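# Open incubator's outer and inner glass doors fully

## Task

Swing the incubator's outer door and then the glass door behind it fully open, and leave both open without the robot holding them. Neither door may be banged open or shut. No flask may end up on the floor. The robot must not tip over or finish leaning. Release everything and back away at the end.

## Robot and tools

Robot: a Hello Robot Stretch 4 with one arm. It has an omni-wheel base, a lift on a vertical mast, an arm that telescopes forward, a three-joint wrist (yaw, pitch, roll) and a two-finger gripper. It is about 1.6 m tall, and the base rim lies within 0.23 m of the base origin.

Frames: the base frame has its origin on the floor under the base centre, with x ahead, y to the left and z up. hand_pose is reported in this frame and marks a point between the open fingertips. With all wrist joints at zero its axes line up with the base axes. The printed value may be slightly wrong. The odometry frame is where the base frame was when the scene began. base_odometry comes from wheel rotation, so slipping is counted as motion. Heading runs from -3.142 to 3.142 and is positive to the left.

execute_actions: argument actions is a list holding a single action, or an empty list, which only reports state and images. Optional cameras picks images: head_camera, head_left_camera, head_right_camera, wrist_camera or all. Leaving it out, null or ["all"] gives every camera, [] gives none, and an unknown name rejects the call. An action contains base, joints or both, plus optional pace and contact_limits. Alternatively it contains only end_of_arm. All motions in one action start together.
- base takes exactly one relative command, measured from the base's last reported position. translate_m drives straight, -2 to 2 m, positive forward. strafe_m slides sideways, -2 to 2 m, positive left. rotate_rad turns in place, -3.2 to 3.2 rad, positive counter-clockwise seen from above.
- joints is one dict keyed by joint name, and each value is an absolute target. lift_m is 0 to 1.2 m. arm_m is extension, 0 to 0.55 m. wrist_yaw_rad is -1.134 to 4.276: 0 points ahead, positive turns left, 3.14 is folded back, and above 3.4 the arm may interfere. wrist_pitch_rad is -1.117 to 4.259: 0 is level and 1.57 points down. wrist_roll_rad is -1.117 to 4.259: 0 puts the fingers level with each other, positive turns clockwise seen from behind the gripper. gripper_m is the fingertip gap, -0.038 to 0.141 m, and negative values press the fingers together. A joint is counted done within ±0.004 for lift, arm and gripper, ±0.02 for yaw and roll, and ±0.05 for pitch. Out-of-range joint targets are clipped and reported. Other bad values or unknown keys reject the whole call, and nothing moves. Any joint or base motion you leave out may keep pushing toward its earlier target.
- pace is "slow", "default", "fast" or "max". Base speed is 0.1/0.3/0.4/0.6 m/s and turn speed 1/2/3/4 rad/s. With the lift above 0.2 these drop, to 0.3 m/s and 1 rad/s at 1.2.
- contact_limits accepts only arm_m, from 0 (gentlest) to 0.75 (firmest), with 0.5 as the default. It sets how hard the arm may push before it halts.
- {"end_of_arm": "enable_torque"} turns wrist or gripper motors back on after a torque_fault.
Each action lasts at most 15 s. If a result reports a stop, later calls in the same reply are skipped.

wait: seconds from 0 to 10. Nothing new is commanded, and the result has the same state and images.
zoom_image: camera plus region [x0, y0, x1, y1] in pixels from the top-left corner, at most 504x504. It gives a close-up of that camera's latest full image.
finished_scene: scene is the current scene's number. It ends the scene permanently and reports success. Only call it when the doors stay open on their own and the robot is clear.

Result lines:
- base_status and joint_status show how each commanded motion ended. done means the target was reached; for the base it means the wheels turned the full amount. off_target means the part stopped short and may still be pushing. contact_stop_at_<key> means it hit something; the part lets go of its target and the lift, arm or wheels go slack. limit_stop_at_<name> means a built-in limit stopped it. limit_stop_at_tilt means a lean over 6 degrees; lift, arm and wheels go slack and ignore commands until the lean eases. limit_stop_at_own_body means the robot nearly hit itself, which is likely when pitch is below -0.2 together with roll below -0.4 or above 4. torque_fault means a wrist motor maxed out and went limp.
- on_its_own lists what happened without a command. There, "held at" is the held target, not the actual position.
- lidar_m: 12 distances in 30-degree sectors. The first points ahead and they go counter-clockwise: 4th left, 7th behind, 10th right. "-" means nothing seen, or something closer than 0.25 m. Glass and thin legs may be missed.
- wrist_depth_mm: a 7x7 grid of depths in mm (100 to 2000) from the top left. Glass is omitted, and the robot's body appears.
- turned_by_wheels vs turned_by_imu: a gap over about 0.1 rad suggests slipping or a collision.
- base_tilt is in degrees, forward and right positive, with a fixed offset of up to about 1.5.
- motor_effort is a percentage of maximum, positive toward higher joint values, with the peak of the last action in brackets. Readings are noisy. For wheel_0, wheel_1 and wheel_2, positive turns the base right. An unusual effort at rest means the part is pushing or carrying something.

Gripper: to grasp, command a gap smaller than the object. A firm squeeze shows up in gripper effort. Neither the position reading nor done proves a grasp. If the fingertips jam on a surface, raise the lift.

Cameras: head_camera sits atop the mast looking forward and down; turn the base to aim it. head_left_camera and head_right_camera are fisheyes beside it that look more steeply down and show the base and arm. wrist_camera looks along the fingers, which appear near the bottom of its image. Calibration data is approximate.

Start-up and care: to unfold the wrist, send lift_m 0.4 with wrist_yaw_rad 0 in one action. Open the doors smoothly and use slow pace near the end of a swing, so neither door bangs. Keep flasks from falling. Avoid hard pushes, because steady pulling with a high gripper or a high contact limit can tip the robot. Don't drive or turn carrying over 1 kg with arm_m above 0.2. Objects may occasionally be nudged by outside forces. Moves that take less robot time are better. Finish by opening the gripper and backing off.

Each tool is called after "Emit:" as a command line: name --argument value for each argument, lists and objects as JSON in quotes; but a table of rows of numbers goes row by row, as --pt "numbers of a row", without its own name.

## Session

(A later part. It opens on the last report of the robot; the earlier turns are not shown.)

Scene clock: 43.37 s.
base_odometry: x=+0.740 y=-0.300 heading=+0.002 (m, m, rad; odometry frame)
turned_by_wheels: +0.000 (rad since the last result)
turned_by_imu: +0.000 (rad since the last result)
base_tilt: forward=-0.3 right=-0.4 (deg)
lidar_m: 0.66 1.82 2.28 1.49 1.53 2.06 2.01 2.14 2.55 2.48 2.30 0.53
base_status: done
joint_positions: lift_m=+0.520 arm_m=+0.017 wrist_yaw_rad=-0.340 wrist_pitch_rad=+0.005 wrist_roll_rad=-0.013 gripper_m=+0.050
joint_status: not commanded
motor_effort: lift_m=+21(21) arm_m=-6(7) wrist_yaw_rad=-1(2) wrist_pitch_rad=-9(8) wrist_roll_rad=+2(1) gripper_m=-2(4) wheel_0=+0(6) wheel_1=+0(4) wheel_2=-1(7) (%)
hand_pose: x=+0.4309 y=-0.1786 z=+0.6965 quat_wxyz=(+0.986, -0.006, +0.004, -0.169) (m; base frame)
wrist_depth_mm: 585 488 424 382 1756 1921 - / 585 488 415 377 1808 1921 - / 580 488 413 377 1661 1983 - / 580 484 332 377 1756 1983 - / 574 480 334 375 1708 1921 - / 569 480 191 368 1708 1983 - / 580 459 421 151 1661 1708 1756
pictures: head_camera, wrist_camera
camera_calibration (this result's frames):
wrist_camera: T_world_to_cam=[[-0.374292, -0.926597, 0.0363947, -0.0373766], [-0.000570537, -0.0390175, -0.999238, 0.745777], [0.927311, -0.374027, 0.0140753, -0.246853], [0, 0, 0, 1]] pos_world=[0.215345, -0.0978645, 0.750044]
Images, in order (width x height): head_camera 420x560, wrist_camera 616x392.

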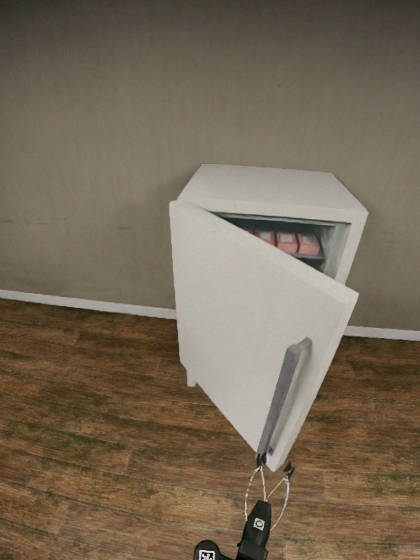

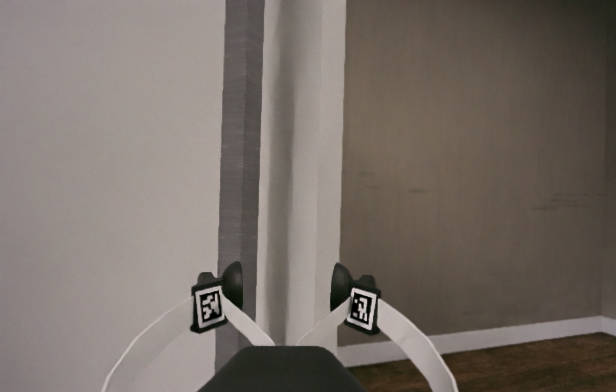

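Emit:
execute_actions --actions '[{"base": {"strafe_m": -0.53}, "joints": {"gripper_m": 0.0}, "pace": "fast"}]' --cameras '[]'

Emit:
execute_actions --actions '[{"joints": {"arm_m": 0.3, "wrist_yaw_rad": 0.7}, "contact_limits": {"arm_m": 0.2}}]'

Scene clock: 46.93 s.
base_odometry: x=+0.741 y=-0.830 heading=+0.002 (m, m, rad; odometry frame)
turned_by_wheels: +0.000 (rad since the last result)
turned_by_imu: +0.002 (rad since the last result)
base_tilt: forward=-0.2 right=-0.2 (deg)
lidar_m: 1.06 0.60 2.58 2.01 2.08 2.10 2.05 2.12 2.00 1.94 2.07 1.72
base_status: done
joint_positions: lift_m=+0.520 arm_m=+0.017 wrist_yaw_rad=-0.340 wrist_pitch_rad=+0.005 wrist_roll_rad=-0.013 gripper_m=+0.000
joint_status: all done
motor_effort: lift_m=+21(21) arm_m=-6(7) wrist_yaw_rad=-1(1) wrist_pitch_rad=-8(8) wrist_roll_rad=+2(1) gripper_m=-6(11) wheel_0=-2(9) wheel_1=+2(7) wheel_2=+1(1) (%)
hand_pose: x=+0.4309 y=-0.1786 z=+0.6965 quat_wxyz=(+0.986, -0.006, +0.004, -0.169) (m; base frame)
wrist_depth_mm: 798 1336 1464 1576 1756 1808 - / 820 1160 1430 1576 1756 1921 1983 / 1078 1205 1464 1576 1708 1863 1983 / 1138 1229 1430 1618 1708 1863 1921 / 831 1308 1397 1576 1708 1921 1921 / 1042 1308 188 204 1708 1863 1863 / 798 750 1430 1499 831 1756 1708
pictures: none
No camera images: the call's "cameras" was empty. Leave "cameras" out to get every camera's image.

Scene clock: 48.90 s.
base_odometry: x=+0.741 y=-0.830 heading=+0.002 (m, m, rad; odometry frame)
turned_by_wheels: +0.000 (rad since the last result)
turned_by_imu: +0.000 (rad since the last result)
base_tilt: forward=-0.2 right=-0.3 (deg)
lidar_m: 1.08 0.59 2.58 2.01 2.09 2.10 2.05 2.15 2.02 1.95 2.09 1.70
base_status: not commanded
joint_positions: lift_m=+0.520 arm_m=+0.299 wrist_yaw_rad=+0.700 wrist_pitch_rad=+0.005 wrist_roll_rad=-0.013 gripper_m=+0.000
joint_status: all done
motor_effort: lift_m=+21(21) arm_m=+6(13) wrist_yaw_rad=+0(8) wrist_pitch_rad=-8(8) wrist_roll_rad=+2(1) gripper_m=-6(5) wheel_0=-1(1) wheel_1=+2(2) wheel_2=+1(1) (%)
contact_limits: arm_m 0.2
hand_pose: x=+0.7467 y=+0.1190 z=+0.6966 quat_wxyz=(+0.939, -0.007, +0.000, +0.343) (m; base frame)
wrist_depth_mm: 291 449 854 809 759 683 535 / 291 455 866 960 732 597 539 / 293 459 866 991 1060 809 549 / 294 459 878 976 1118 521 554 / 297 462 878 866 820 535 559 / 296 469 188 204 1042 535 574 / 300 382 809 831 439 525 591
pictures: head_camera, head_left_camera, head_right_camera, wrist_camera
camera_calibration (this result's frames):
wrist_camera: T_world_to_cam=[[0.609348, -0.792068, 0.036375, -0.393991], [0.033683, -0.0199761, -0.999233, 0.729843], [0.792187, 0.610106, 0.0145068, -0.444922], [0, 0, 0, 1]] pos_world=[0.567956, -0.0260392, 0.750069]
Images, in order (width x height): head_camera 420x560, head_left_camera 420x672, head_right_camera 420x672, wrist_camera 616x392.

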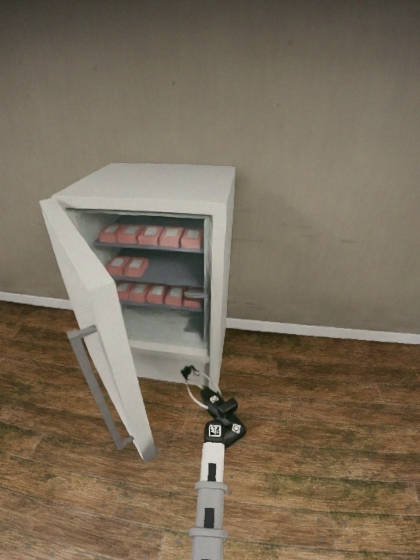

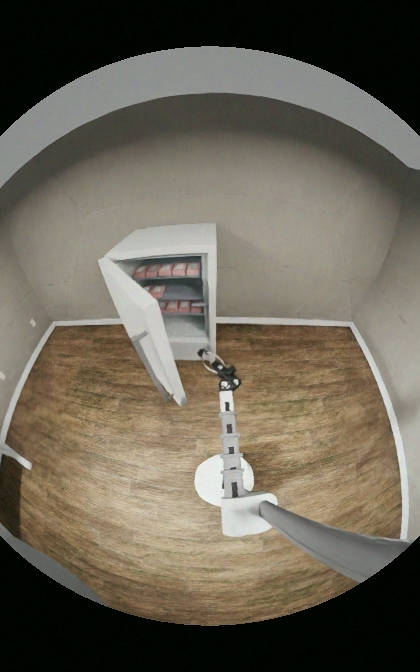

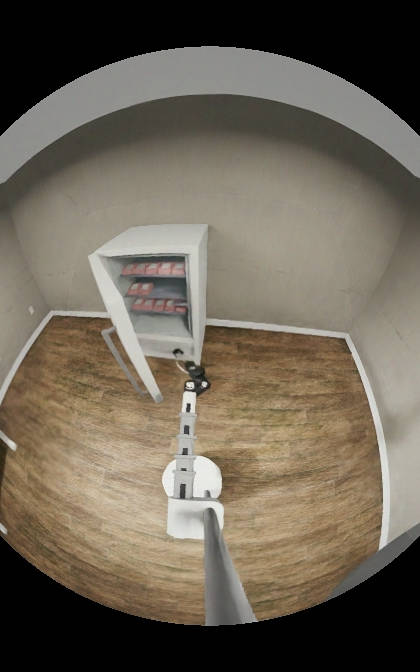

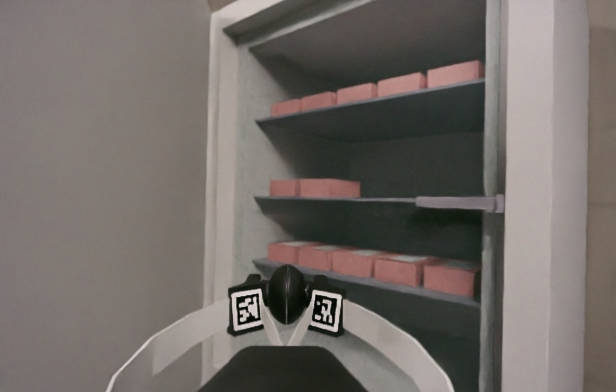

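Emit:
execute_actions --actions '[{"base": {"strafe_m": 0.12}}]' --cameras '[]'

Emit:
execute_actions --actions '[{"base": {"strafe_m": 0.35}, "joints": {"arm_m": 0.2}, "pace": "slow"}]' --cameras '["head_camera", "wrist_camera", "head_left_camera"]'

Scene clock: 50.83 s.
base_odometry: x=+0.741 y=-0.710 heading=+0.002 (m, m, rad; odometry frame)
turned_by_wheels: +0.000 (rad since the last result)
turned_by_imu: -0.001 (rad since the last result)
base_tilt: forward=-0.3 right=-0.3 (deg)
lidar_m: 0.54 0.56 2.59 1.92 1.98 2.11 2.02 2.14 2.14 2.08 2.20 1.72
base_status: done
joint_positions: lift_m=+0.520 arm_m=+0.299 wrist_yaw_rad=+0.700 wrist_pitch_rad=+0.005 wrist_roll_rad=-0.013 gripper_m=+0.000
joint_status: not commanded
motor_effort: lift_m=+22(21) arm_m=+6(6) wrist_yaw_rad=-1(1) wrist_pitch_rad=-7(7) wrist_roll_rad=+1(2) gripper_m=-5(7) wheel_0=+0(4) wheel_1=+0(6) wheel_2=+0(0) (%)
hand_pose: x=+0.7467 y=+0.1190 z=+0.6966 quat_wxyz=(+0.939, -0.007, +0.000, +0.343) (m; base frame)
wrist_depth_mm: 155 239 535 809 759 750 699 / 155 243 539 831 741 634 564 / 157 245 559 831 1025 931 820 / 158 247 569 842 1060 960 831 / 159 249 574 820 820 904 831 / 159 251 187 204 1042 904 530 / 160 203 433 809 433 809 768
pictures: none
No camera images: the call's "cameras" was empty. Leave "cameras" out to get every camera's image.

Scene clock: 55.47 s.
base_odometry: x=+0.740 y=-0.360 heading=+0.002 (m, m, rad; odometry frame)
turned_by_wheels: +0.000 (rad since the last result)
turned_by_imu: -0.001 (rad since the last result)
base_tilt: forward=-0.2 right=-0.4 (deg)
lidar_m: 0.70 0.40 2.35 1.54 1.60 2.05 2.03 2.14 2.48 2.42 2.29 1.13
base_status: done
joint_positions: lift_m=+0.520 arm_m=+0.201 wrist_yaw_rad=+0.700 wrist_pitch_rad=+0.005 wrist_roll_rad=-0.013 gripper_m=+0.000
joint_status: all done
motor_effort: lift_m=+21(22) arm_m=-7(12) wrist_yaw_rad=+1(23) wrist_pitch_rad=-7(7) wrist_roll_rad=+2(2) gripper_m=-7(7) wheel_0=-1(9) wheel_1=+2(7) wheel_2=+0(3) (%)
hand_pose: x=+0.6490 y=+0.1189 z=+0.6967 quat_wxyz=(+0.939, -0.007, +0.000, +0.343) (m; base frame)
wrist_depth_mm: 174 211 268 370 580 715 741 / 174 211 270 368 580 699 647 / 175 213 270 370 585 798 917 / 176 213 270 370 585 715 891 / 177 213 271 373 591 707 917 / 176 213 187 204 603 741 891 / 176 196 253 330 322 741 831
pictures: head_camera, head_left_camera, wrist_camera
camera_calibration (this result's frames):
wrist_camera: T_world_to_cam=[[0.609223, -0.792164, 0.0363726, -0.334403], [0.0337206, -0.019947, -0.999232, 0.73312], [0.792282, 0.609982, 0.0145601, -0.367588], [0, 0, 0, 1]] pos_world=[0.470238, -0.0260563, 0.750072]
Images, in order (width x height): head_camera 420x560, head_left_camera 420x672, wrist_camera 616x392.

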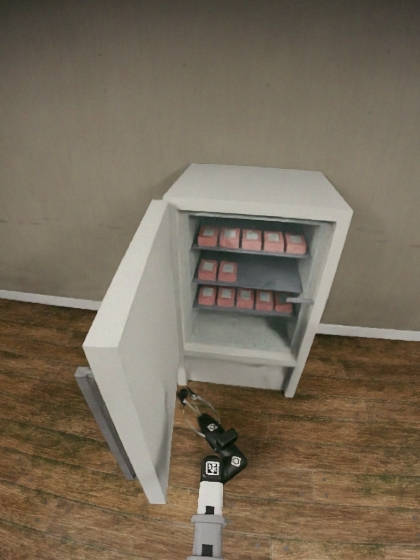

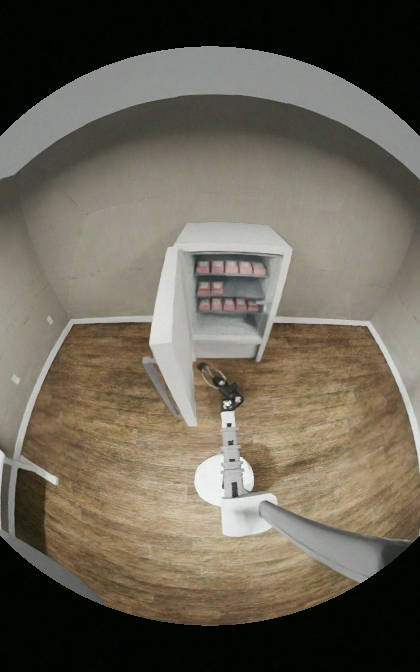

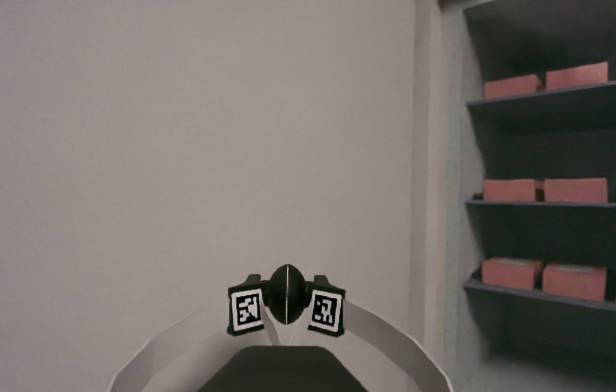

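Emit:
execute_actions --actions '[{"base": {"strafe_m": 0.1}, "joints": {"arm_m": 0.14}, "pace": "slow"}]' --cameras '["head_camera", "head_left_camera"]'

Scene clock: 57.77 s.
base_odometry: x=+0.740 y=-0.261 heading=+0.002 (m, m, rad; odometry frame)
turned_by_wheels: +0.000 (rad since the last result)
turned_by_imu: -0.001 (rad since the last result)
base_tilt: forward=-0.3 right=-0.3 (deg)
lidar_m: 0.74 0.47 2.23 1.42 1.50 2.05 2.02 2.12 2.59 2.52 2.30 1.13
base_status: done
joint_positions: lift_m=+0.520 arm_m=+0.141 wrist_yaw_rad=+0.700 wrist_pitch_rad=+0.005 wrist_roll_rad=-0.013 gripper_m=+0.000
joint_status: all done
motor_effort: lift_m=+21(22) arm_m=-7(10) wrist_yaw_rad=+0(26) wrist_pitch_rad=-7(7) wrist_roll_rad=+1(1) gripper_m=-6(6) wheel_0=-3(9) wheel_1=+2(7) wheel_2=+0(3) (%)
hand_pose: x=+0.5891 y=+0.1189 z=+0.6967 quat_wxyz=(+0.939, -0.007, +0.000, +0.343) (m; base frame)
wrist_depth_mm: 235 270 319 379 480 654 741 / 235 268 315 382 484 661 723 / 235 270 317 382 484 668 891 / 236 270 315 384 488 668 866 / 235 271 319 389 484 661 878 / 237 271 188 204 484 676 904 / 236 255 304 357 300 654 788
pictures: head_camera, head_left_camera
Images, in order (width x height): head_camera 420x560, head_left_camera 420x672.

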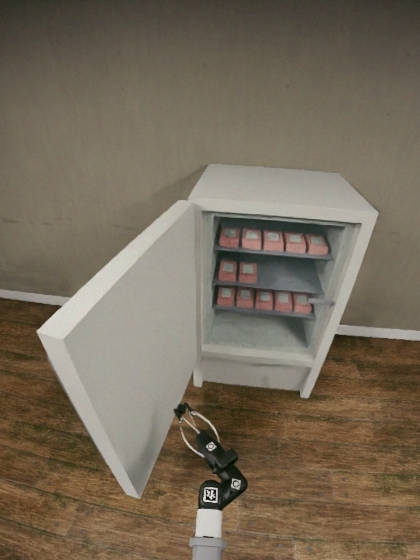

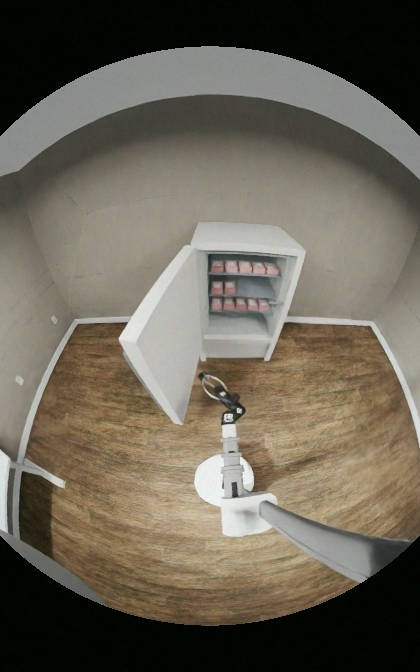

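Emit:
wait --seconds 1

Scene clock: 58.93 s.
base_odometry: x=+0.740 y=-0.261 heading=+0.002 (m, m, rad; odometry frame)
turned_by_wheels: +0.000 (rad since the last result)
turned_by_imu: +0.000 (rad since the last result)
base_tilt: forward=-0.3 right=-0.4 (deg)
lidar_m: 0.78 0.50 2.23 1.44 1.51 2.05 2.01 2.12 2.60 2.52 2.30 1.12
base_status: done
joint_positions: lift_m=+0.520 arm_m=+0.141 wrist_yaw_rad=+0.700 wrist_pitch_rad=+0.005 wrist_roll_rad=-0.013 gripper_m=+0.000
joint_status: all done
motor_effort: lift_m=+21(22) arm_m=-7(10) wrist_yaw_rad=+0(26) wrist_pitch_rad=-8(7) wrist_roll_rad=+2(1) gripper_m=-7(6) wheel_0=-3(9) wheel_1=+2(7) wheel_2=+0(3) (%)
hand_pose: x=+0.5891 y=+0.1189 z=+0.6967 quat_wxyz=(+0.939, -0.007, +0.000, +0.343) (m; base frame)
wrist_depth_mm: 264 300 345 410 500 661 723 / 264 303 349 413 500 668 715 / 265 298 349 410 504 661 891 / 264 300 347 410 504 661 878 / 264 300 347 410 508 668 866 / 264 300 187 204 508 668 917 / 264 285 332 387 310 661 809
wait: 1.00 s; at rest by 0.10 s
pictures: head_camera, head_left_camera, head_right_camera, wrist_camera
camera_calibration (this result's frames):
wrist_camera: T_world_to_cam=[[0.60918, -0.792197, 0.0363733, -0.297847], [0.0337098, -0.0199572, -0.999232, 0.735146], [0.792315, 0.609939, 0.0145473, -0.320066], [0, 0, 0, 1]] pos_world=[0.410254, -0.0260612, 0.750072]
Images, in order (width x height): head_camera 420x560, head_left_camera 420x672, head_right_camera 420x672, wrist_camera 616x392.

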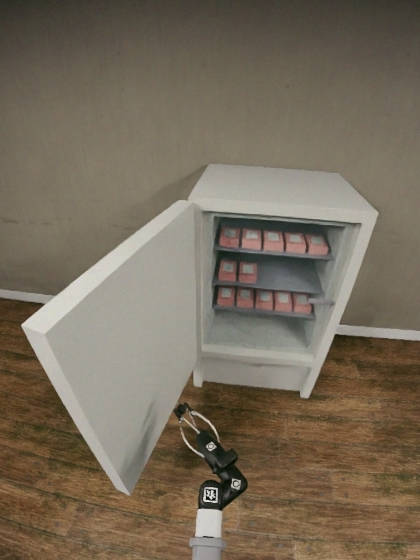

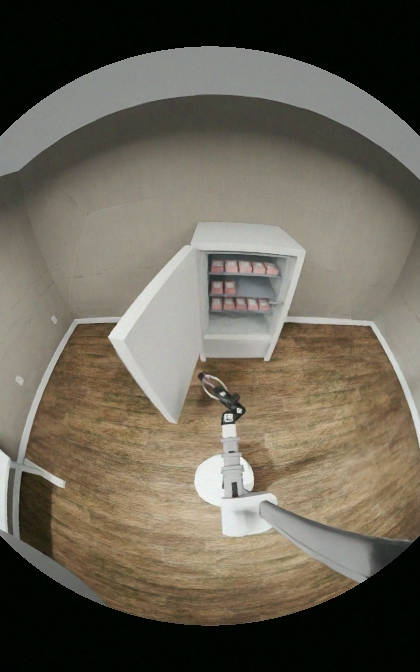

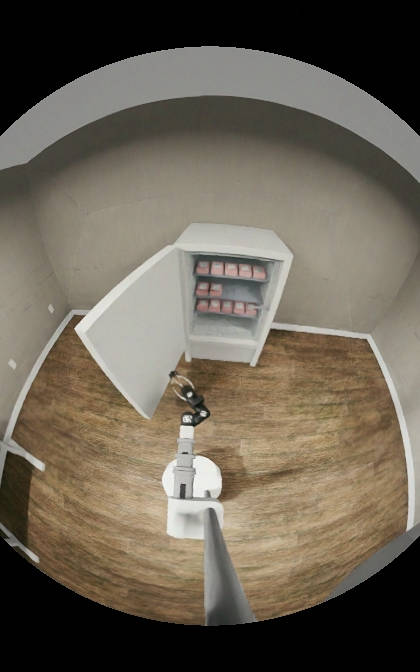

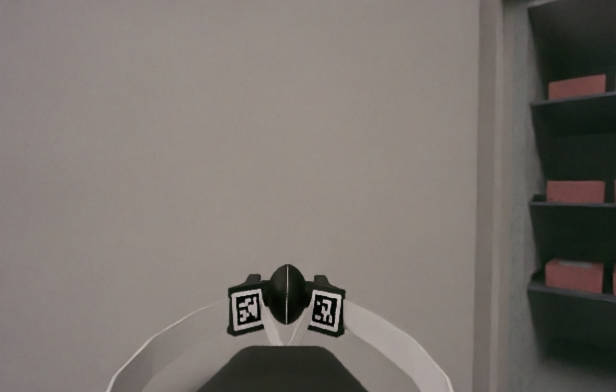

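Emit:
wait --seconds 2

Scene clock: 61.03 s.
base_odometry: x=+0.740 y=-0.261 heading=+0.002 (m, m, rad; odometry frame)
turned_by_wheels: +0.000 (rad since the last result)
turned_by_imu: +0.000 (rad since the last result)
base_tilt: forward=-0.3 right=-0.3 (deg)
lidar_m: 0.79 0.51 2.25 1.45 1.51 2.07 2.02 2.13 2.59 2.53 2.30 1.12
base_status: done
joint_positions: lift_m=+0.520 arm_m=+0.141 wrist_yaw_rad=+0.700 wrist_pitch_rad=+0.005 wrist_roll_rad=-0.013 gripper_m=+0.000
joint_status: all done
motor_effort: lift_m=+21(22) arm_m=-7(10) wrist_yaw_rad=+2(26) wrist_pitch_rad=-7(7) wrist_roll_rad=+2(1) gripper_m=-5(6) wheel_0=-3(9) wheel_1=+2(7) wheel_2=+0(3) (%)
hand_pose: x=+0.5891 y=+0.1189 z=+0.6967 quat_wxyz=(+0.939, -0.007, +0.000, +0.343) (m; base frame)
wrist_depth_mm: 264 300 345 410 504 661 741 / 263 298 343 413 504 654 723 / 266 300 345 413 504 668 891 / 263 298 349 413 512 668 878 / 265 301 345 415 508 654 878 / 264 301 188 204 508 661 891 / 265 283 334 387 314 661 788
wait: 2.00 s; at rest by 0.17 s
pictures: head_camera, head_left_camera, head_right_camera, wrist_camera
camera_calibration (this result's frames):
wrist_camera: T_world_to_cam=[[0.60918, -0.792197, 0.0363733, -0.297847], [0.0337098, -0.0199572, -0.999232, 0.735146], [0.792315, 0.609938, 0.0145473, -0.320066], [0, 0, 0, 1]] pos_world=[0.410254, -0.0260612, 0.750072]
Images, in order (width x height): head_camera 420x560, head_left_camera 420x672, head_right_camera 420x672, wrist_camera 616x392.

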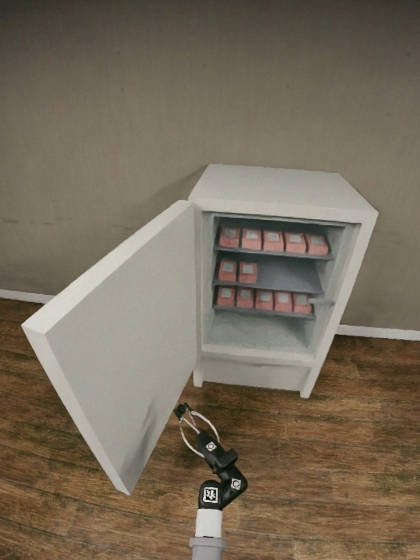

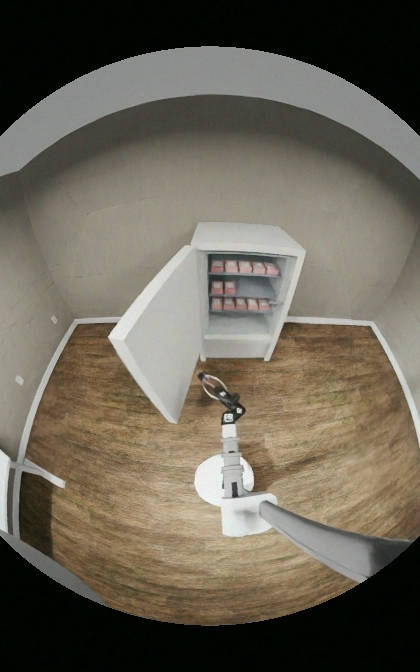

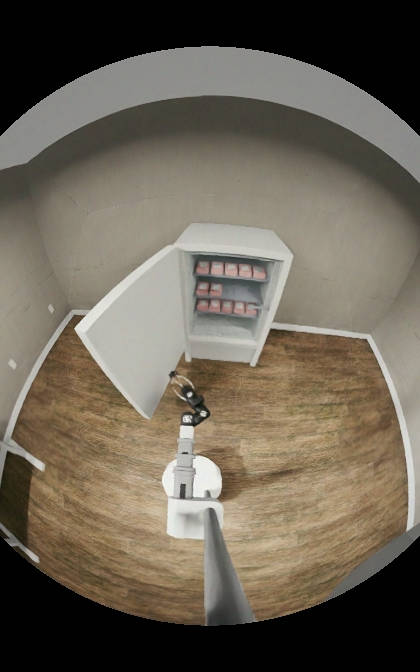

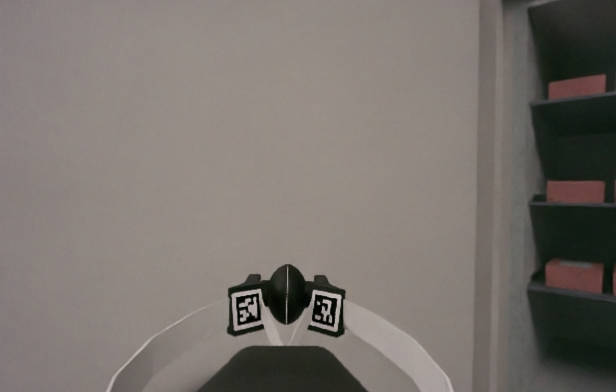

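Emit:
execute_actions --actions '[{"base": {"strafe_m": 0.085}}]' --cameras '[]'

Emit:
execute_actions --actions '[{"base": {"strafe_m": 0.04}, "pace": "slow"}]' --cameras '["head_camera", "head_left_camera"]'

Scene clock: 62.93 s.
base_odometry: x=+0.740 y=-0.175 heading=+0.002 (m, m, rad; odometry frame)
turned_by_wheels: +0.000 (rad since the last result)
turned_by_imu: +0.000 (rad since the last result)
base_tilt: forward=-0.3 right=-0.3 (deg)
lidar_m: 0.63 0.45 2.15 1.36 1.42 2.05 2.01 2.13 2.69 2.60 2.32 1.13
base_status: done
joint_positions: lift_m=+0.520 arm_m=+0.141 wrist_yaw_rad=+0.700 wrist_pitch_rad=+0.005 wrist_roll_rad=-0.013 gripper_m=+0.000
joint_status: not commanded
motor_effort: lift_m=+21(21) arm_m=-7(7) wrist_yaw_rad=+0(1) wrist_pitch_rad=-8(7) wrist_roll_rad=+1(1) gripper_m=-5(6) wheel_0=+1(12) wheel_1=-1(9) wheel_2=+0(2) (%)
hand_pose: x=+0.5890 y=+0.1189 z=+0.6967 quat_wxyz=(+0.939, -0.007, +0.000, +0.343) (m; base frame)
wrist_depth_mm: 196 224 259 307 377 484 621 / 197 224 258 307 375 484 621 / 198 225 259 307 377 488 634 / 198 225 259 307 375 492 640 / 198 224 259 309 382 492 640 / 198 226 188 204 382 492 621 / 198 213 250 291 254 492 627
pictures: none
No camera images: the call's "cameras" was empty. Leave "cameras" out to get every camera's image.

Scene clock: 64.40 s.
base_odometry: x=+0.740 y=-0.136 heading=+0.002 (m, m, rad; odometry frame)
turned_by_wheels: +0.000 (rad since the last result)
turned_by_imu: +0.000 (rad since the last result)
base_tilt: forward=-0.2 right=-0.2 (deg)
lidar_m: 0.57 0.43 2.11 1.33 1.36 1.91 1.99 2.13 2.73 2.64 2.30 1.14
base_status: done
joint_positions: lift_m=+0.520 arm_m=+0.141 wrist_yaw_rad=+0.700 wrist_pitch_rad=+0.005 wrist_roll_rad=-0.013 gripper_m=+0.000
joint_status: not commanded
motor_effort: lift_m=+21(21) arm_m=-7(6) wrist_yaw_rad=+0(1) wrist_pitch_rad=-8(7) wrist_roll_rad=+1(2) gripper_m=-6(5) wheel_0=-1(4) wheel_1=+3(7) wheel_2=+1(1) (%)
hand_pose: x=+0.5890 y=+0.1189 z=+0.6967 quat_wxyz=(+0.939, -0.007, +0.000, +0.343) (m; base frame)
wrist_depth_mm: 166 188 218 258 315 413 574 / 166 188 219 258 319 410 569 / 167 190 218 258 319 407 564 / 167 189 219 258 317 418 564 / 166 190 220 259 320 418 574 / 167 190 187 204 322 413 569 / 167 180 209 244 227 418 580
pictures: head_camera, head_left_camera
Images, in order (width x height): head_camera 420x560, head_left_camera 420x672.

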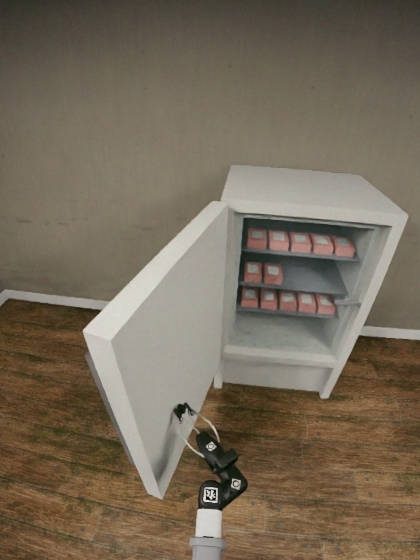

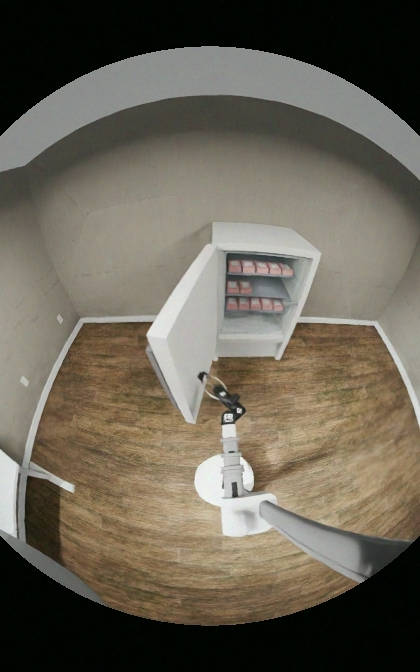

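Just about touching. Small slow push.

Emit:
execute_actions --actions '[{"base": {"strafe_m": 0.03}, "pace": "slow"}]' --cameras '["head_camera"]'

Scene clock: 65.80 s.
base_odometry: x=+0.740 y=-0.106 heading=+0.002 (m, m, rad; odometry frame)
turned_by_wheels: +0.000 (rad since the last result)
turned_by_imu: +0.000 (rad since the last result)
base_tilt: forward=-0.2 right=-0.4 (deg)
lidar_m: 0.58 0.45 2.08 1.29 1.34 1.97 2.00 2.12 2.74 2.69 2.31 1.14
base_status: done
joint_positions: lift_m=+0.520 arm_m=+0.141 wrist_yaw_rad=+0.700 wrist_pitch_rad=+0.005 wrist_roll_rad=-0.013 gripper_m=+0.000
joint_status: not commanded
motor_effort: lift_m=+21(22) arm_m=-6(7) wrist_yaw_rad=+1(7) wrist_pitch_rad=-7(7) wrist_roll_rad=+1(2) gripper_m=-6(6) wheel_0=-1(7) wheel_1=+3(4) wheel_2=+0(1) (%)
hand_pose: x=+0.5890 y=+0.1189 z=+0.6967 quat_wxyz=(+0.939, -0.007, +0.000, +0.343) (m; base frame)
wrist_depth_mm: 178 200 228 265 317 389 500 / 179 202 229 265 314 392 504 / 179 201 229 265 317 392 504 / 179 201 229 265 317 394 504 / 179 201 229 266 315 392 504 / 179 201 188 204 317 394 508 / 179 192 221 251 229 392 508
pictures: head_camera
Images, in order (width x height): head_camera 420x560.

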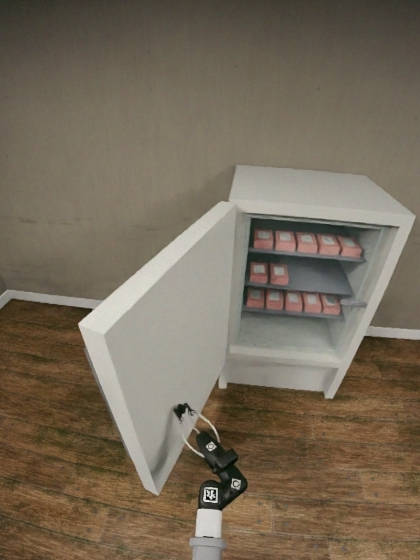

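Emit:
execute_actions --actions '[{"base": {"strafe_m": 0.04}, "pace": "slow"}]' --cameras '[]'

Emit:
execute_actions --actions '[{"base": {"strafe_m": 0.04}, "pace": "slow"}]' --cameras '["head_camera"]'

Scene clock: 67.43 s.
base_odometry: x=+0.740 y=-0.066 heading=+0.002 (m, m, rad; odometry frame)
turned_by_wheels: +0.000 (rad since the last result)
turned_by_imu: +0.000 (rad since the last result)
base_tilt: forward=-0.3 right=-0.3 (deg)
lidar_m: 0.58 0.49 2.05 1.23 1.29 1.83 1.97 2.14 2.80 2.71 2.34 1.15
base_status: done
joint_positions: lift_m=+0.520 arm_m=+0.141 wrist_yaw_rad=+0.700 wrist_pitch_rad=+0.005 wrist_roll_rad=-0.013 gripper_m=+0.000
joint_status: not commanded
motor_effort: lift_m=+21(21) arm_m=-6(6) wrist_yaw_rad=+0(11) wrist_pitch_rad=-7(7) wrist_roll_rad=+3(1) gripper_m=-6(6) wheel_0=-2(11) wheel_1=+2(6) wheel_2=+1(1) (%)
hand_pose: x=+0.5890 y=+0.1189 z=+0.6967 quat_wxyz=(+0.939, -0.007, +0.000, +0.343) (m; base frame)
wrist_depth_mm: 187 208 235 264 306 364 439 / 188 208 234 265 307 364 445 / 189 208 235 266 307 364 445 / 188 208 233 265 309 366 442 / 188 208 236 266 310 368 442 / 189 210 188 204 309 366 442 / 189 200 228 253 227 368 449
pictures: none
No camera images: the call's "cameras" was empty. Leave "cameras" out to get every camera's image.

Scene clock: 68.90 s.
base_odometry: x=+0.739 y=-0.026 heading=+0.000 (m, m, rad; odometry frame)
turned_by_wheels: -0.002 (rad since the last result)
turned_by_imu: -0.013 (rad since the last result)
base_tilt: forward=-0.4 right=-0.3 (deg)
lidar_m: 0.54 0.45 2.01 1.22 1.26 1.81 1.97 2.11 2.84 2.76 2.34 1.16
base_status: done
joint_positions: lift_m=+0.520 arm_m=+0.140 wrist_yaw_rad=+0.684 wrist_pitch_rad=+0.005 wrist_roll_rad=-0.013 gripper_m=+0.000
joint_status: not commanded
on_its_own: wrist_yaw_rad is at rest, and its effort (+44) is outside its rest range (-13 to +13)
motor_effort: lift_m=+21(21) arm_m=-2(6) wrist_yaw_rad=+44(48) wrist_pitch_rad=-7(7) wrist_roll_rad=+2(1) gripper_m=-6(5) wheel_0=-14(13) wheel_1=+0(7) wheel_2=-14(15) (%)
hand_pose: x=+0.5900 y=+0.1147 z=+0.6967 quat_wxyz=(+0.942, -0.007, +0.000, +0.336) (m; base frame)
wrist_depth_mm: 170 189 215 247 289 351 433 / 170 190 214 245 290 349 436 / 170 190 215 248 289 349 439 / 171 190 214 246 289 353 439 / 171 191 216 247 291 351 439 / 170 190 187 195 285 351 439 / 171 182 208 191 277 353 439
pictures: head_camera
Images, in order (width x height): head_camera 420x560.

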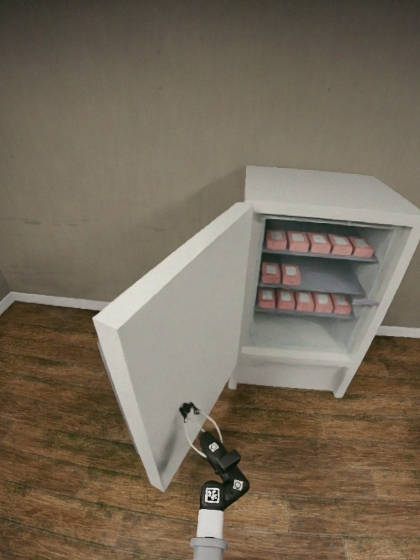

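Emit:
execute_actions --actions '[{"base": {"strafe_m": -0.6}, "joints": {"wrist_yaw_rad": 0.0, "gripper_m": 0.08, "arm_m": 0.3}, "pace": "fast"}]'

Scene clock: 71.83 s.
base_odometry: x=+0.739 y=-0.626 heading=+0.000 (m, m, rad; odometry frame)
turned_by_wheels: +0.000 (rad since the last result)
turned_by_imu: +0.002 (rad since the last result)
base_tilt: forward=-0.3 right=-0.3 (deg)
lidar_m: 1.07 0.93 0.88 1.81 1.88 2.10 2.03 2.13 2.22 2.15 2.28 1.73
base_status: done
joint_positions: lift_m=+0.520 arm_m=+0.299 wrist_yaw_rad=+0.000 wrist_pitch_rad=+0.005 wrist_roll_rad=-0.013 gripper_m=+0.080
joint_status: all done
motor_effort: lift_m=+21(21) arm_m=+6(13) wrist_yaw_rad=-1(39) wrist_pitch_rad=-7(8) wrist_roll_rad=+1(1) gripper_m=-4(4) wheel_0=-1(11) wheel_1=+0(10) wheel_2=+1(11) (%)
hand_pose: x=+0.7583 y=-0.0874 z=+0.6966 quat_wxyz=(+1.000, -0.007, +0.002, +0.000) (m; base frame)
wrist_depth_mm: 732 788 778 634 1182 1182 1205 / 699 699 715 627 1160 1205 1182 / 778 1078 1078 627 1205 1205 1182 / 707 1078 1060 591 1205 1205 1182 / 691 732 750 627 1205 1182 1182 / 788 960 214 621 208 1205 1182 / 723 732 778 147 1205 1160 1182
pictures: head_camera, head_left_camera, head_right_camera, wrist_camera
camera_calibration (this result's frames):
wrist_camera: T_world_to_cam=[[-0.043917, -0.998373, 0.0363769, -0.087113], [0.0128699, -0.0369744, -0.999233, 0.73962], [0.998952, -0.0434152, 0.0144727, -0.542075], [0, 0, 0, 1]] pos_world=[0.528162, -0.0831585, 0.750068]
Images, in order (width x height): head_camera 420x560, head_left_camera 420x672, head_right_camera 420x672, wrist_camera 616x392.

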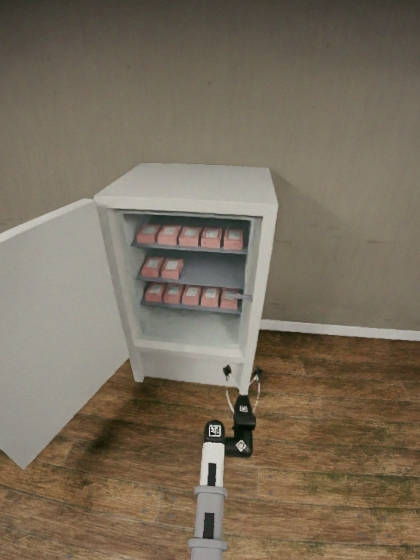

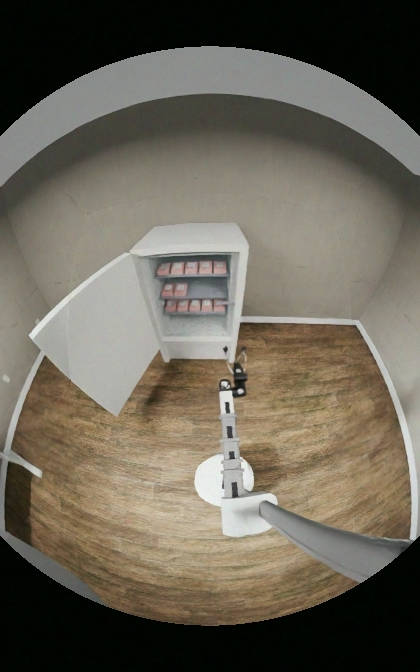

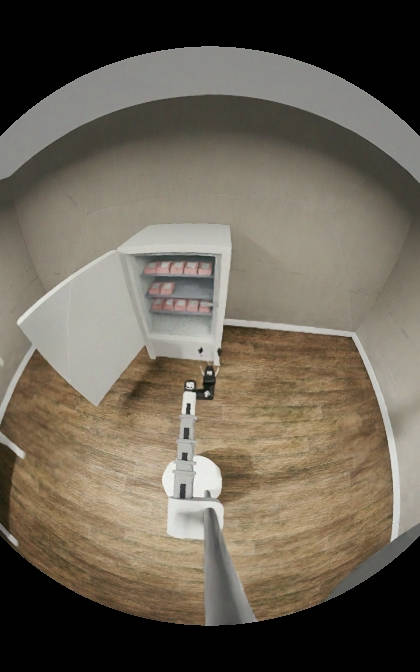

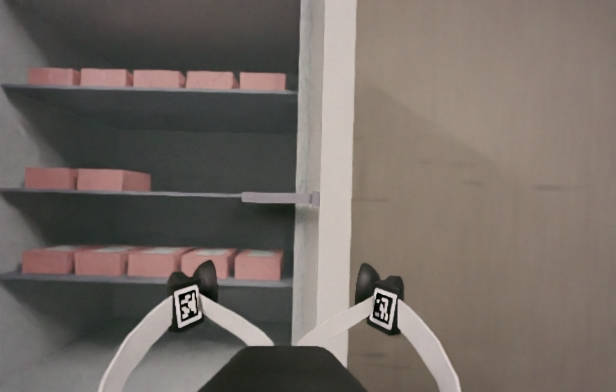

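Emit:
zoom_image --camera "wrist_camera" --region '[200, 140, 360, 250]'

Emit:
zoom_image --camera "head_camera" --region '[180, 240, 300, 340]'

Region (200, 140, 360, 250) of wrist_camera's 616x392 image, scaled by 3.150; it fills the top 346 rows of this view, and the rest is white.

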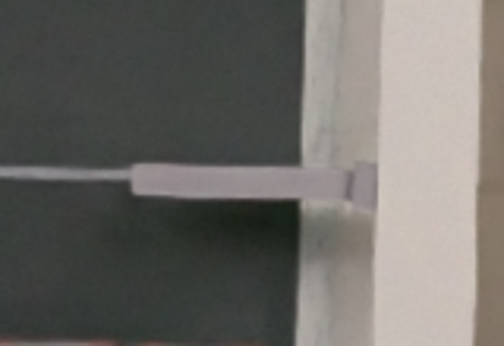

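Region (180, 240, 300, 340) of head_camera's 420x560 image, scaled by 4.200, with more detail than that image has.

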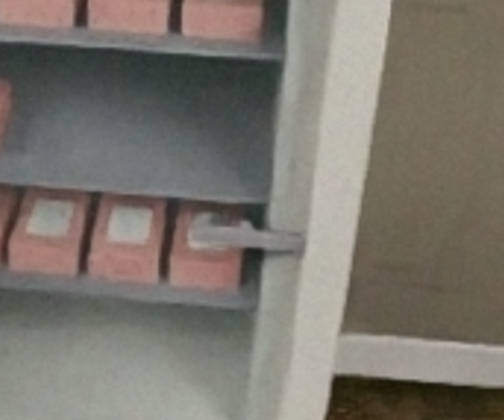

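Emit:
execute_actions --actions '[{"base": {"translate_m": 0.15}, "joints": {"lift_m": 0.66, "wrist_pitch_rad": 0.4, "arm_m": 0.38}}]' --cameras '["head_camera", "wrist_camera"]'

Scene clock: 74.07 s.
base_odometry: x=+0.889 y=-0.626 heading=+0.000 (m, m, rad; odometry frame)
turned_by_wheels: +0.000 (rad since the last result)
turned_by_imu: -0.001 (rad since the last result)
base_tilt: forward=-0.3 right=-0.3 (deg)
lidar_m: 0.93 0.89 0.80 1.84 1.87 2.23 2.18 2.29 2.22 2.17 2.11 1.58
base_status: done
joint_positions: lift_m=+0.660 arm_m=+0.379 wrist_yaw_rad=+0.000 wrist_pitch_rad=+0.402 wrist_roll_rad=-0.013 gripper_m=+0.080
joint_status: all done
motor_effort: lift_m=+22(23) arm_m=+6(7) wrist_yaw_rad=+0(1) wrist_pitch_rad=-6(7) wrist_roll_rad=+1(1) gripper_m=-2(3) wheel_0=+0(7) wheel_1=+1(7) wheel_2=+0(8) (%)
hand_pose: x=+0.8153 y=-0.0874 z=+0.7251 quat_wxyz=(+0.980, -0.007, +0.200, +0.001) (m; base frame)
wrist_depth_mm: 750 759 759 351 303 854 842 / 535 768 768 375 324 891 891 / 517 535 496 389 343 960 946 / 544 569 569 418 991 1008 1008 / 504 500 500 445 1098 1060 1060 / 683 661 213 473 208 1138 1138 / 569 559 585 147 1042 1118 1098
pictures: head_camera, wrist_camera
camera_calibration (this result's frames):
wrist_camera: T_world_to_cam=[[-0.0265502, -0.998366, 0.0505999, -0.110156], [-0.374593, -0.0369933, -0.926451, 1.03046], [0.926809, -0.0435518, -0.372999, -0.259674], [0, 0, 0, 1]] pos_world=[0.623747, -0.0831656, 0.863388]
Images, in order (width x height): head_camera 420x560, wrist_camera 616x392.

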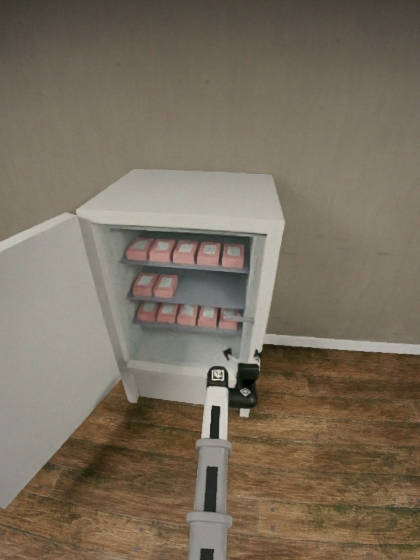

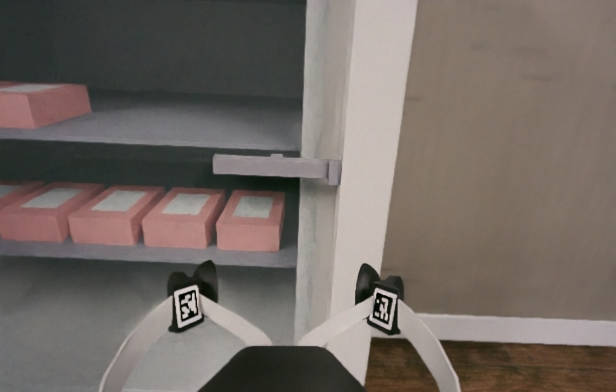

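Emit:
zoom_image --camera "wrist_camera" --region '[190, 120, 370, 220]'

Region (190, 120, 370, 220) of wrist_camera's 616x392 image, scaled by 2.800.

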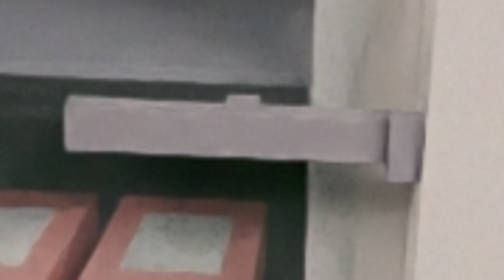

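Emit:
execute_actions --actions '[{"base": {"strafe_m": 0.02}, "joints": {"lift_m": 0.574, "wrist_pitch_rad": 0.0, "wrist_roll_rad": 1.57, "arm_m": 0.40, "gripper_m": 0.07}}]' --cameras '["head_camera", "wrist_camera"]'

Scene clock: 76.70 s.
base_odometry: x=+0.889 y=-0.606 heading=+0.000 (m, m, rad; odometry frame)
turned_by_wheels: +0.000 (rad since the last result)
turned_by_imu: +0.000 (rad since the last result)
base_tilt: forward=-0.2 right=-0.3 (deg)
lidar_m: 0.92 0.86 0.79 1.82 1.86 2.25 2.18 2.30 2.24 2.19 2.09 1.58
base_status: done
joint_positions: lift_m=+0.574 arm_m=+0.399 wrist_yaw_rad=+0.000 wrist_pitch_rad=+0.003 wrist_roll_rad=+1.570 gripper_m=+0.070
joint_status: all done
motor_effort: lift_m=+15(21) arm_m=+6(4) wrist_yaw_rad=+0(0) wrist_pitch_rad=-9(13) wrist_roll_rad=+3(8) gripper_m=-3(5) wheel_0=+1(14) wheel_1=-1(11) wheel_2=-1(1) (%)
hand_pose: x=+0.8583 y=-0.0874 z=+0.7517 quat_wxyz=(+0.708, +0.707, +0.001, -0.001) (m; base frame)
wrist_depth_mm: 878 904 917 946 946 946 946 / 878 904 917 946 917 946 946 / 314 317 324 325 330 332 340 / 364 370 373 336 382 384 389 / 544 445 820 831 455 676 488 / 544 430 199 820 218 668 484 / 549 433 759 146 445 627 480
pictures: head_camera, wrist_camera
camera_calibration (this result's frames):
wrist_camera: T_world_to_cam=[[-0.0469025, -0.0241081, -0.998609, 0.781001], [0.0176034, 0.999534, -0.0249572, 0.147538], [0.998744, -0.0187495, -0.0464563, -0.594571], [0, 0, 0, 1]] pos_world=[0.627858, -0.139789, 0.755974]
Images, in order (width x height): head_camera 420x560, wrist_camera 616x392.

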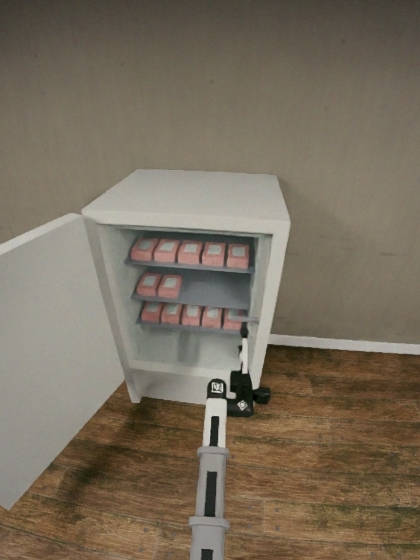

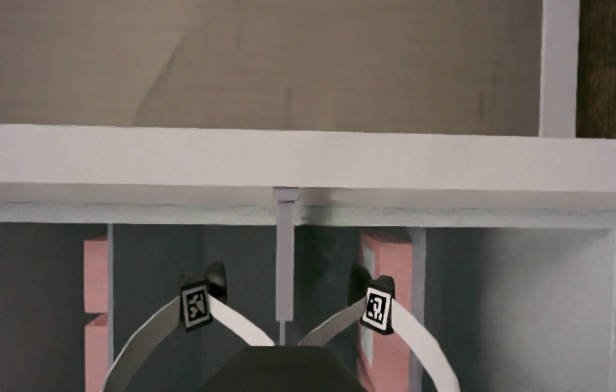

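Emit:
execute_actions --actions '[{"base": {"strafe_m": -0.005}, "joints": {"arm_m": 0.515, "gripper_m": 0.06}, "contact_limits": {"arm_m": 0.1}}]' --cameras '["head_camera", "wrist_camera"]'

Scene clock: 78.63 s.
base_odometry: x=+0.889 y=-0.611 heading=+0.000 (m, m, rad; odometry frame)
turned_by_wheels: +0.000 (rad since the last result)
turned_by_imu: +0.000 (rad since the last result)
base_tilt: forward=-0.2 right=-0.4 (deg)
lidar_m: 0.93 0.87 0.79 1.81 1.86 2.25 2.18 2.29 2.23 2.18 2.10 1.59
base_status: done
joint_positions: lift_m=+0.574 arm_m=+0.514 wrist_yaw_rad=+0.000 wrist_pitch_rad=+0.002 wrist_roll_rad=+1.570 gripper_m=+0.060
joint_status: all done
motor_effort: lift_m=+15(15) arm_m=+6(11) wrist_yaw_rad=+0(0) wrist_pitch_rad=-8(8) wrist_roll_rad=+3(3) gripper_m=-3(4) wheel_0=-2(9) wheel_1=+1(8) wheel_2=+0(1) (%)
contact_limits: arm_m 0.1
hand_pose: x=+0.9732 y=-0.0874 z=+0.7518 quat_wxyz=(+0.708, +0.707, +0.001, -0.001) (m; base frame)
wrist_depth_mm: 788 788 798 809 820 820 842 / 788 788 798 820 820 842 831 / 204 206 207 211 213 216 219 / 253 254 257 223 264 266 271 / 307 415 654 262 330 322 439 / 312 413 200 223 200 549 477 / 317 389 699 148 368 559 477
pictures: head_camera, wrist_camera
camera_calibration (this result's frames):
wrist_camera: T_world_to_cam=[[-0.0466365, -0.0240583, -0.998622, 0.786227], [0.0175497, 0.999536, -0.0248999, 0.145507], [0.998758, -0.0186868, -0.0461926, -0.709626], [0, 0, 0, 1]] pos_world=[0.742858, -0.139785, 0.755987]
Images, in order (width x height): head_camera 420x560, wrist_camera 616x392.

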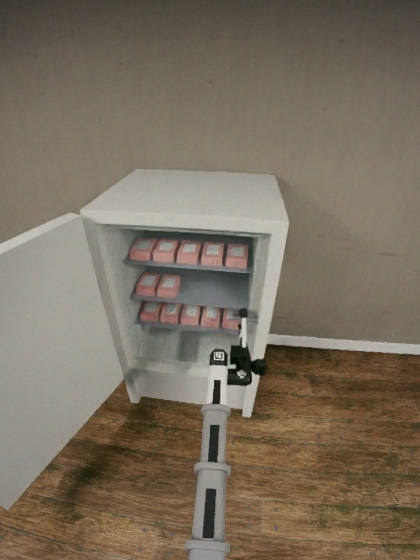

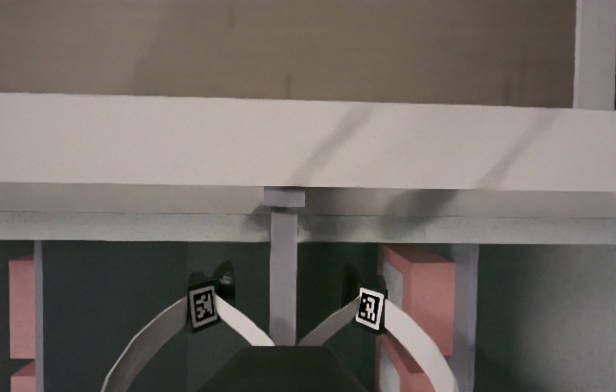

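Emit:
execute_actions --actions '[{"joints": {"arm_m": 0.523}, "contact_limits": {"arm_m": 0.1}, "pace": "slow"}]' --cameras '[]'

Emit:
execute_actions --actions '[{"joints": {"gripper_m": -0.01}}]' --cameras '["wrist_camera"]'

Scene clock: 79.73 s.
base_odometry: x=+0.889 y=-0.611 heading=+0.000 (m, m, rad; odometry frame)
turned_by_wheels: +0.000 (rad since the last result)
turned_by_imu: +0.000 (rad since the last result)
base_tilt: forward=-0.4 right=-0.4 (deg)
lidar_m: 0.93 0.85 0.80 1.81 1.85 2.24 2.17 2.29 2.23 2.18 2.08 1.59
base_status: not commanded
joint_positions: lift_m=+0.574 arm_m=+0.522 wrist_yaw_rad=-0.001 wrist_pitch_rad=+0.002 wrist_roll_rad=+1.570 gripper_m=+0.060
joint_status: all done
motor_effort: lift_m=+15(15) arm_m=+8(8) wrist_yaw_rad=+3(3) wrist_pitch_rad=-6(8) wrist_roll_rad=+2(3) gripper_m=-3(2) wheel_0=-2(2) wheel_1=+1(1) wheel_2=-1(0) (%)
contact_limits: arm_m 0.1
hand_pose: x=+0.9808 y=-0.0877 z=+0.7519 quat_wxyz=(+0.708, +0.707, +0.000, -0.001) (m; base frame)
wrist_depth_mm: 768 778 778 820 820 831 842 / 759 778 798 798 820 820 831 / 195 198 200 203 205 208 209 / 245 247 250 208 257 260 264 / 285 384 668 256 329 319 442 / 301 413 198 217 205 559 480 / 304 389 699 147 370 564 480
pictures: none
No camera images: the call's "cameras" was empty. Leave "cameras" out to get every camera's image.

Scene clock: 81.20 s.
base_odometry: x=+0.889 y=-0.611 heading=+0.000 (m, m, rad; odometry frame)
turned_by_wheels: +0.000 (rad since the last result)
turned_by_imu: +0.000 (rad since the last result)
base_tilt: forward=-0.2 right=-0.3 (deg)
lidar_m: 0.93 0.87 0.78 1.82 1.86 2.26 2.17 2.29 2.24 2.17 2.10 1.59
base_status: not commanded
joint_positions: lift_m=+0.574 arm_m=+0.523 wrist_yaw_rad=+0.003 wrist_pitch_rad=+0.000 wrist_roll_rad=+1.570 gripper_m=-0.009
joint_status: all done
motor_effort: lift_m=+16(16) arm_m=+2(8) wrist_yaw_rad=-9(10) wrist_pitch_rad=-2(7) wrist_roll_rad=+4(3) gripper_m=-19(19) wheel_0=-3(3) wheel_1=+0(1) wheel_2=+1(2) (%)
hand_pose: x=+0.9823 y=-0.0865 z=+0.7524 quat_wxyz=(+0.708, +0.707, +0.001, +0.001) (m; base frame)
wrist_depth_mm: 778 788 798 798 809 809 820 / 759 788 788 798 809 820 831 / 193 196 198 201 204 205 208 / 243 248 248 205 255 257 259 / 296 379 647 253 324 304 445 / 300 410 186 204 317 319 480 / 303 355 699 455 377 559 480
pictures: wrist_camera
camera_calibration (this result's frames):
wrist_camera: T_world_to_cam=[[-0.0444277, -0.024197, -0.99872, 0.785179], [0.0144854, 0.999586, -0.0248624, 0.14745], [0.998908, -0.0155714, -0.0440588, -0.720133], [0, 0, 0, 1]] pos_world=[0.752094, -0.139603, 0.756111]
Images, in order (width x height): wrist_camera 616x392.

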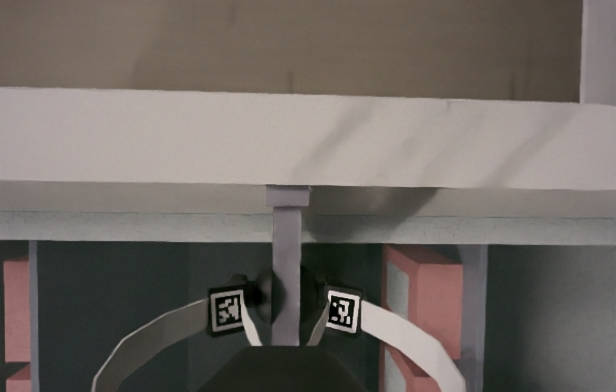

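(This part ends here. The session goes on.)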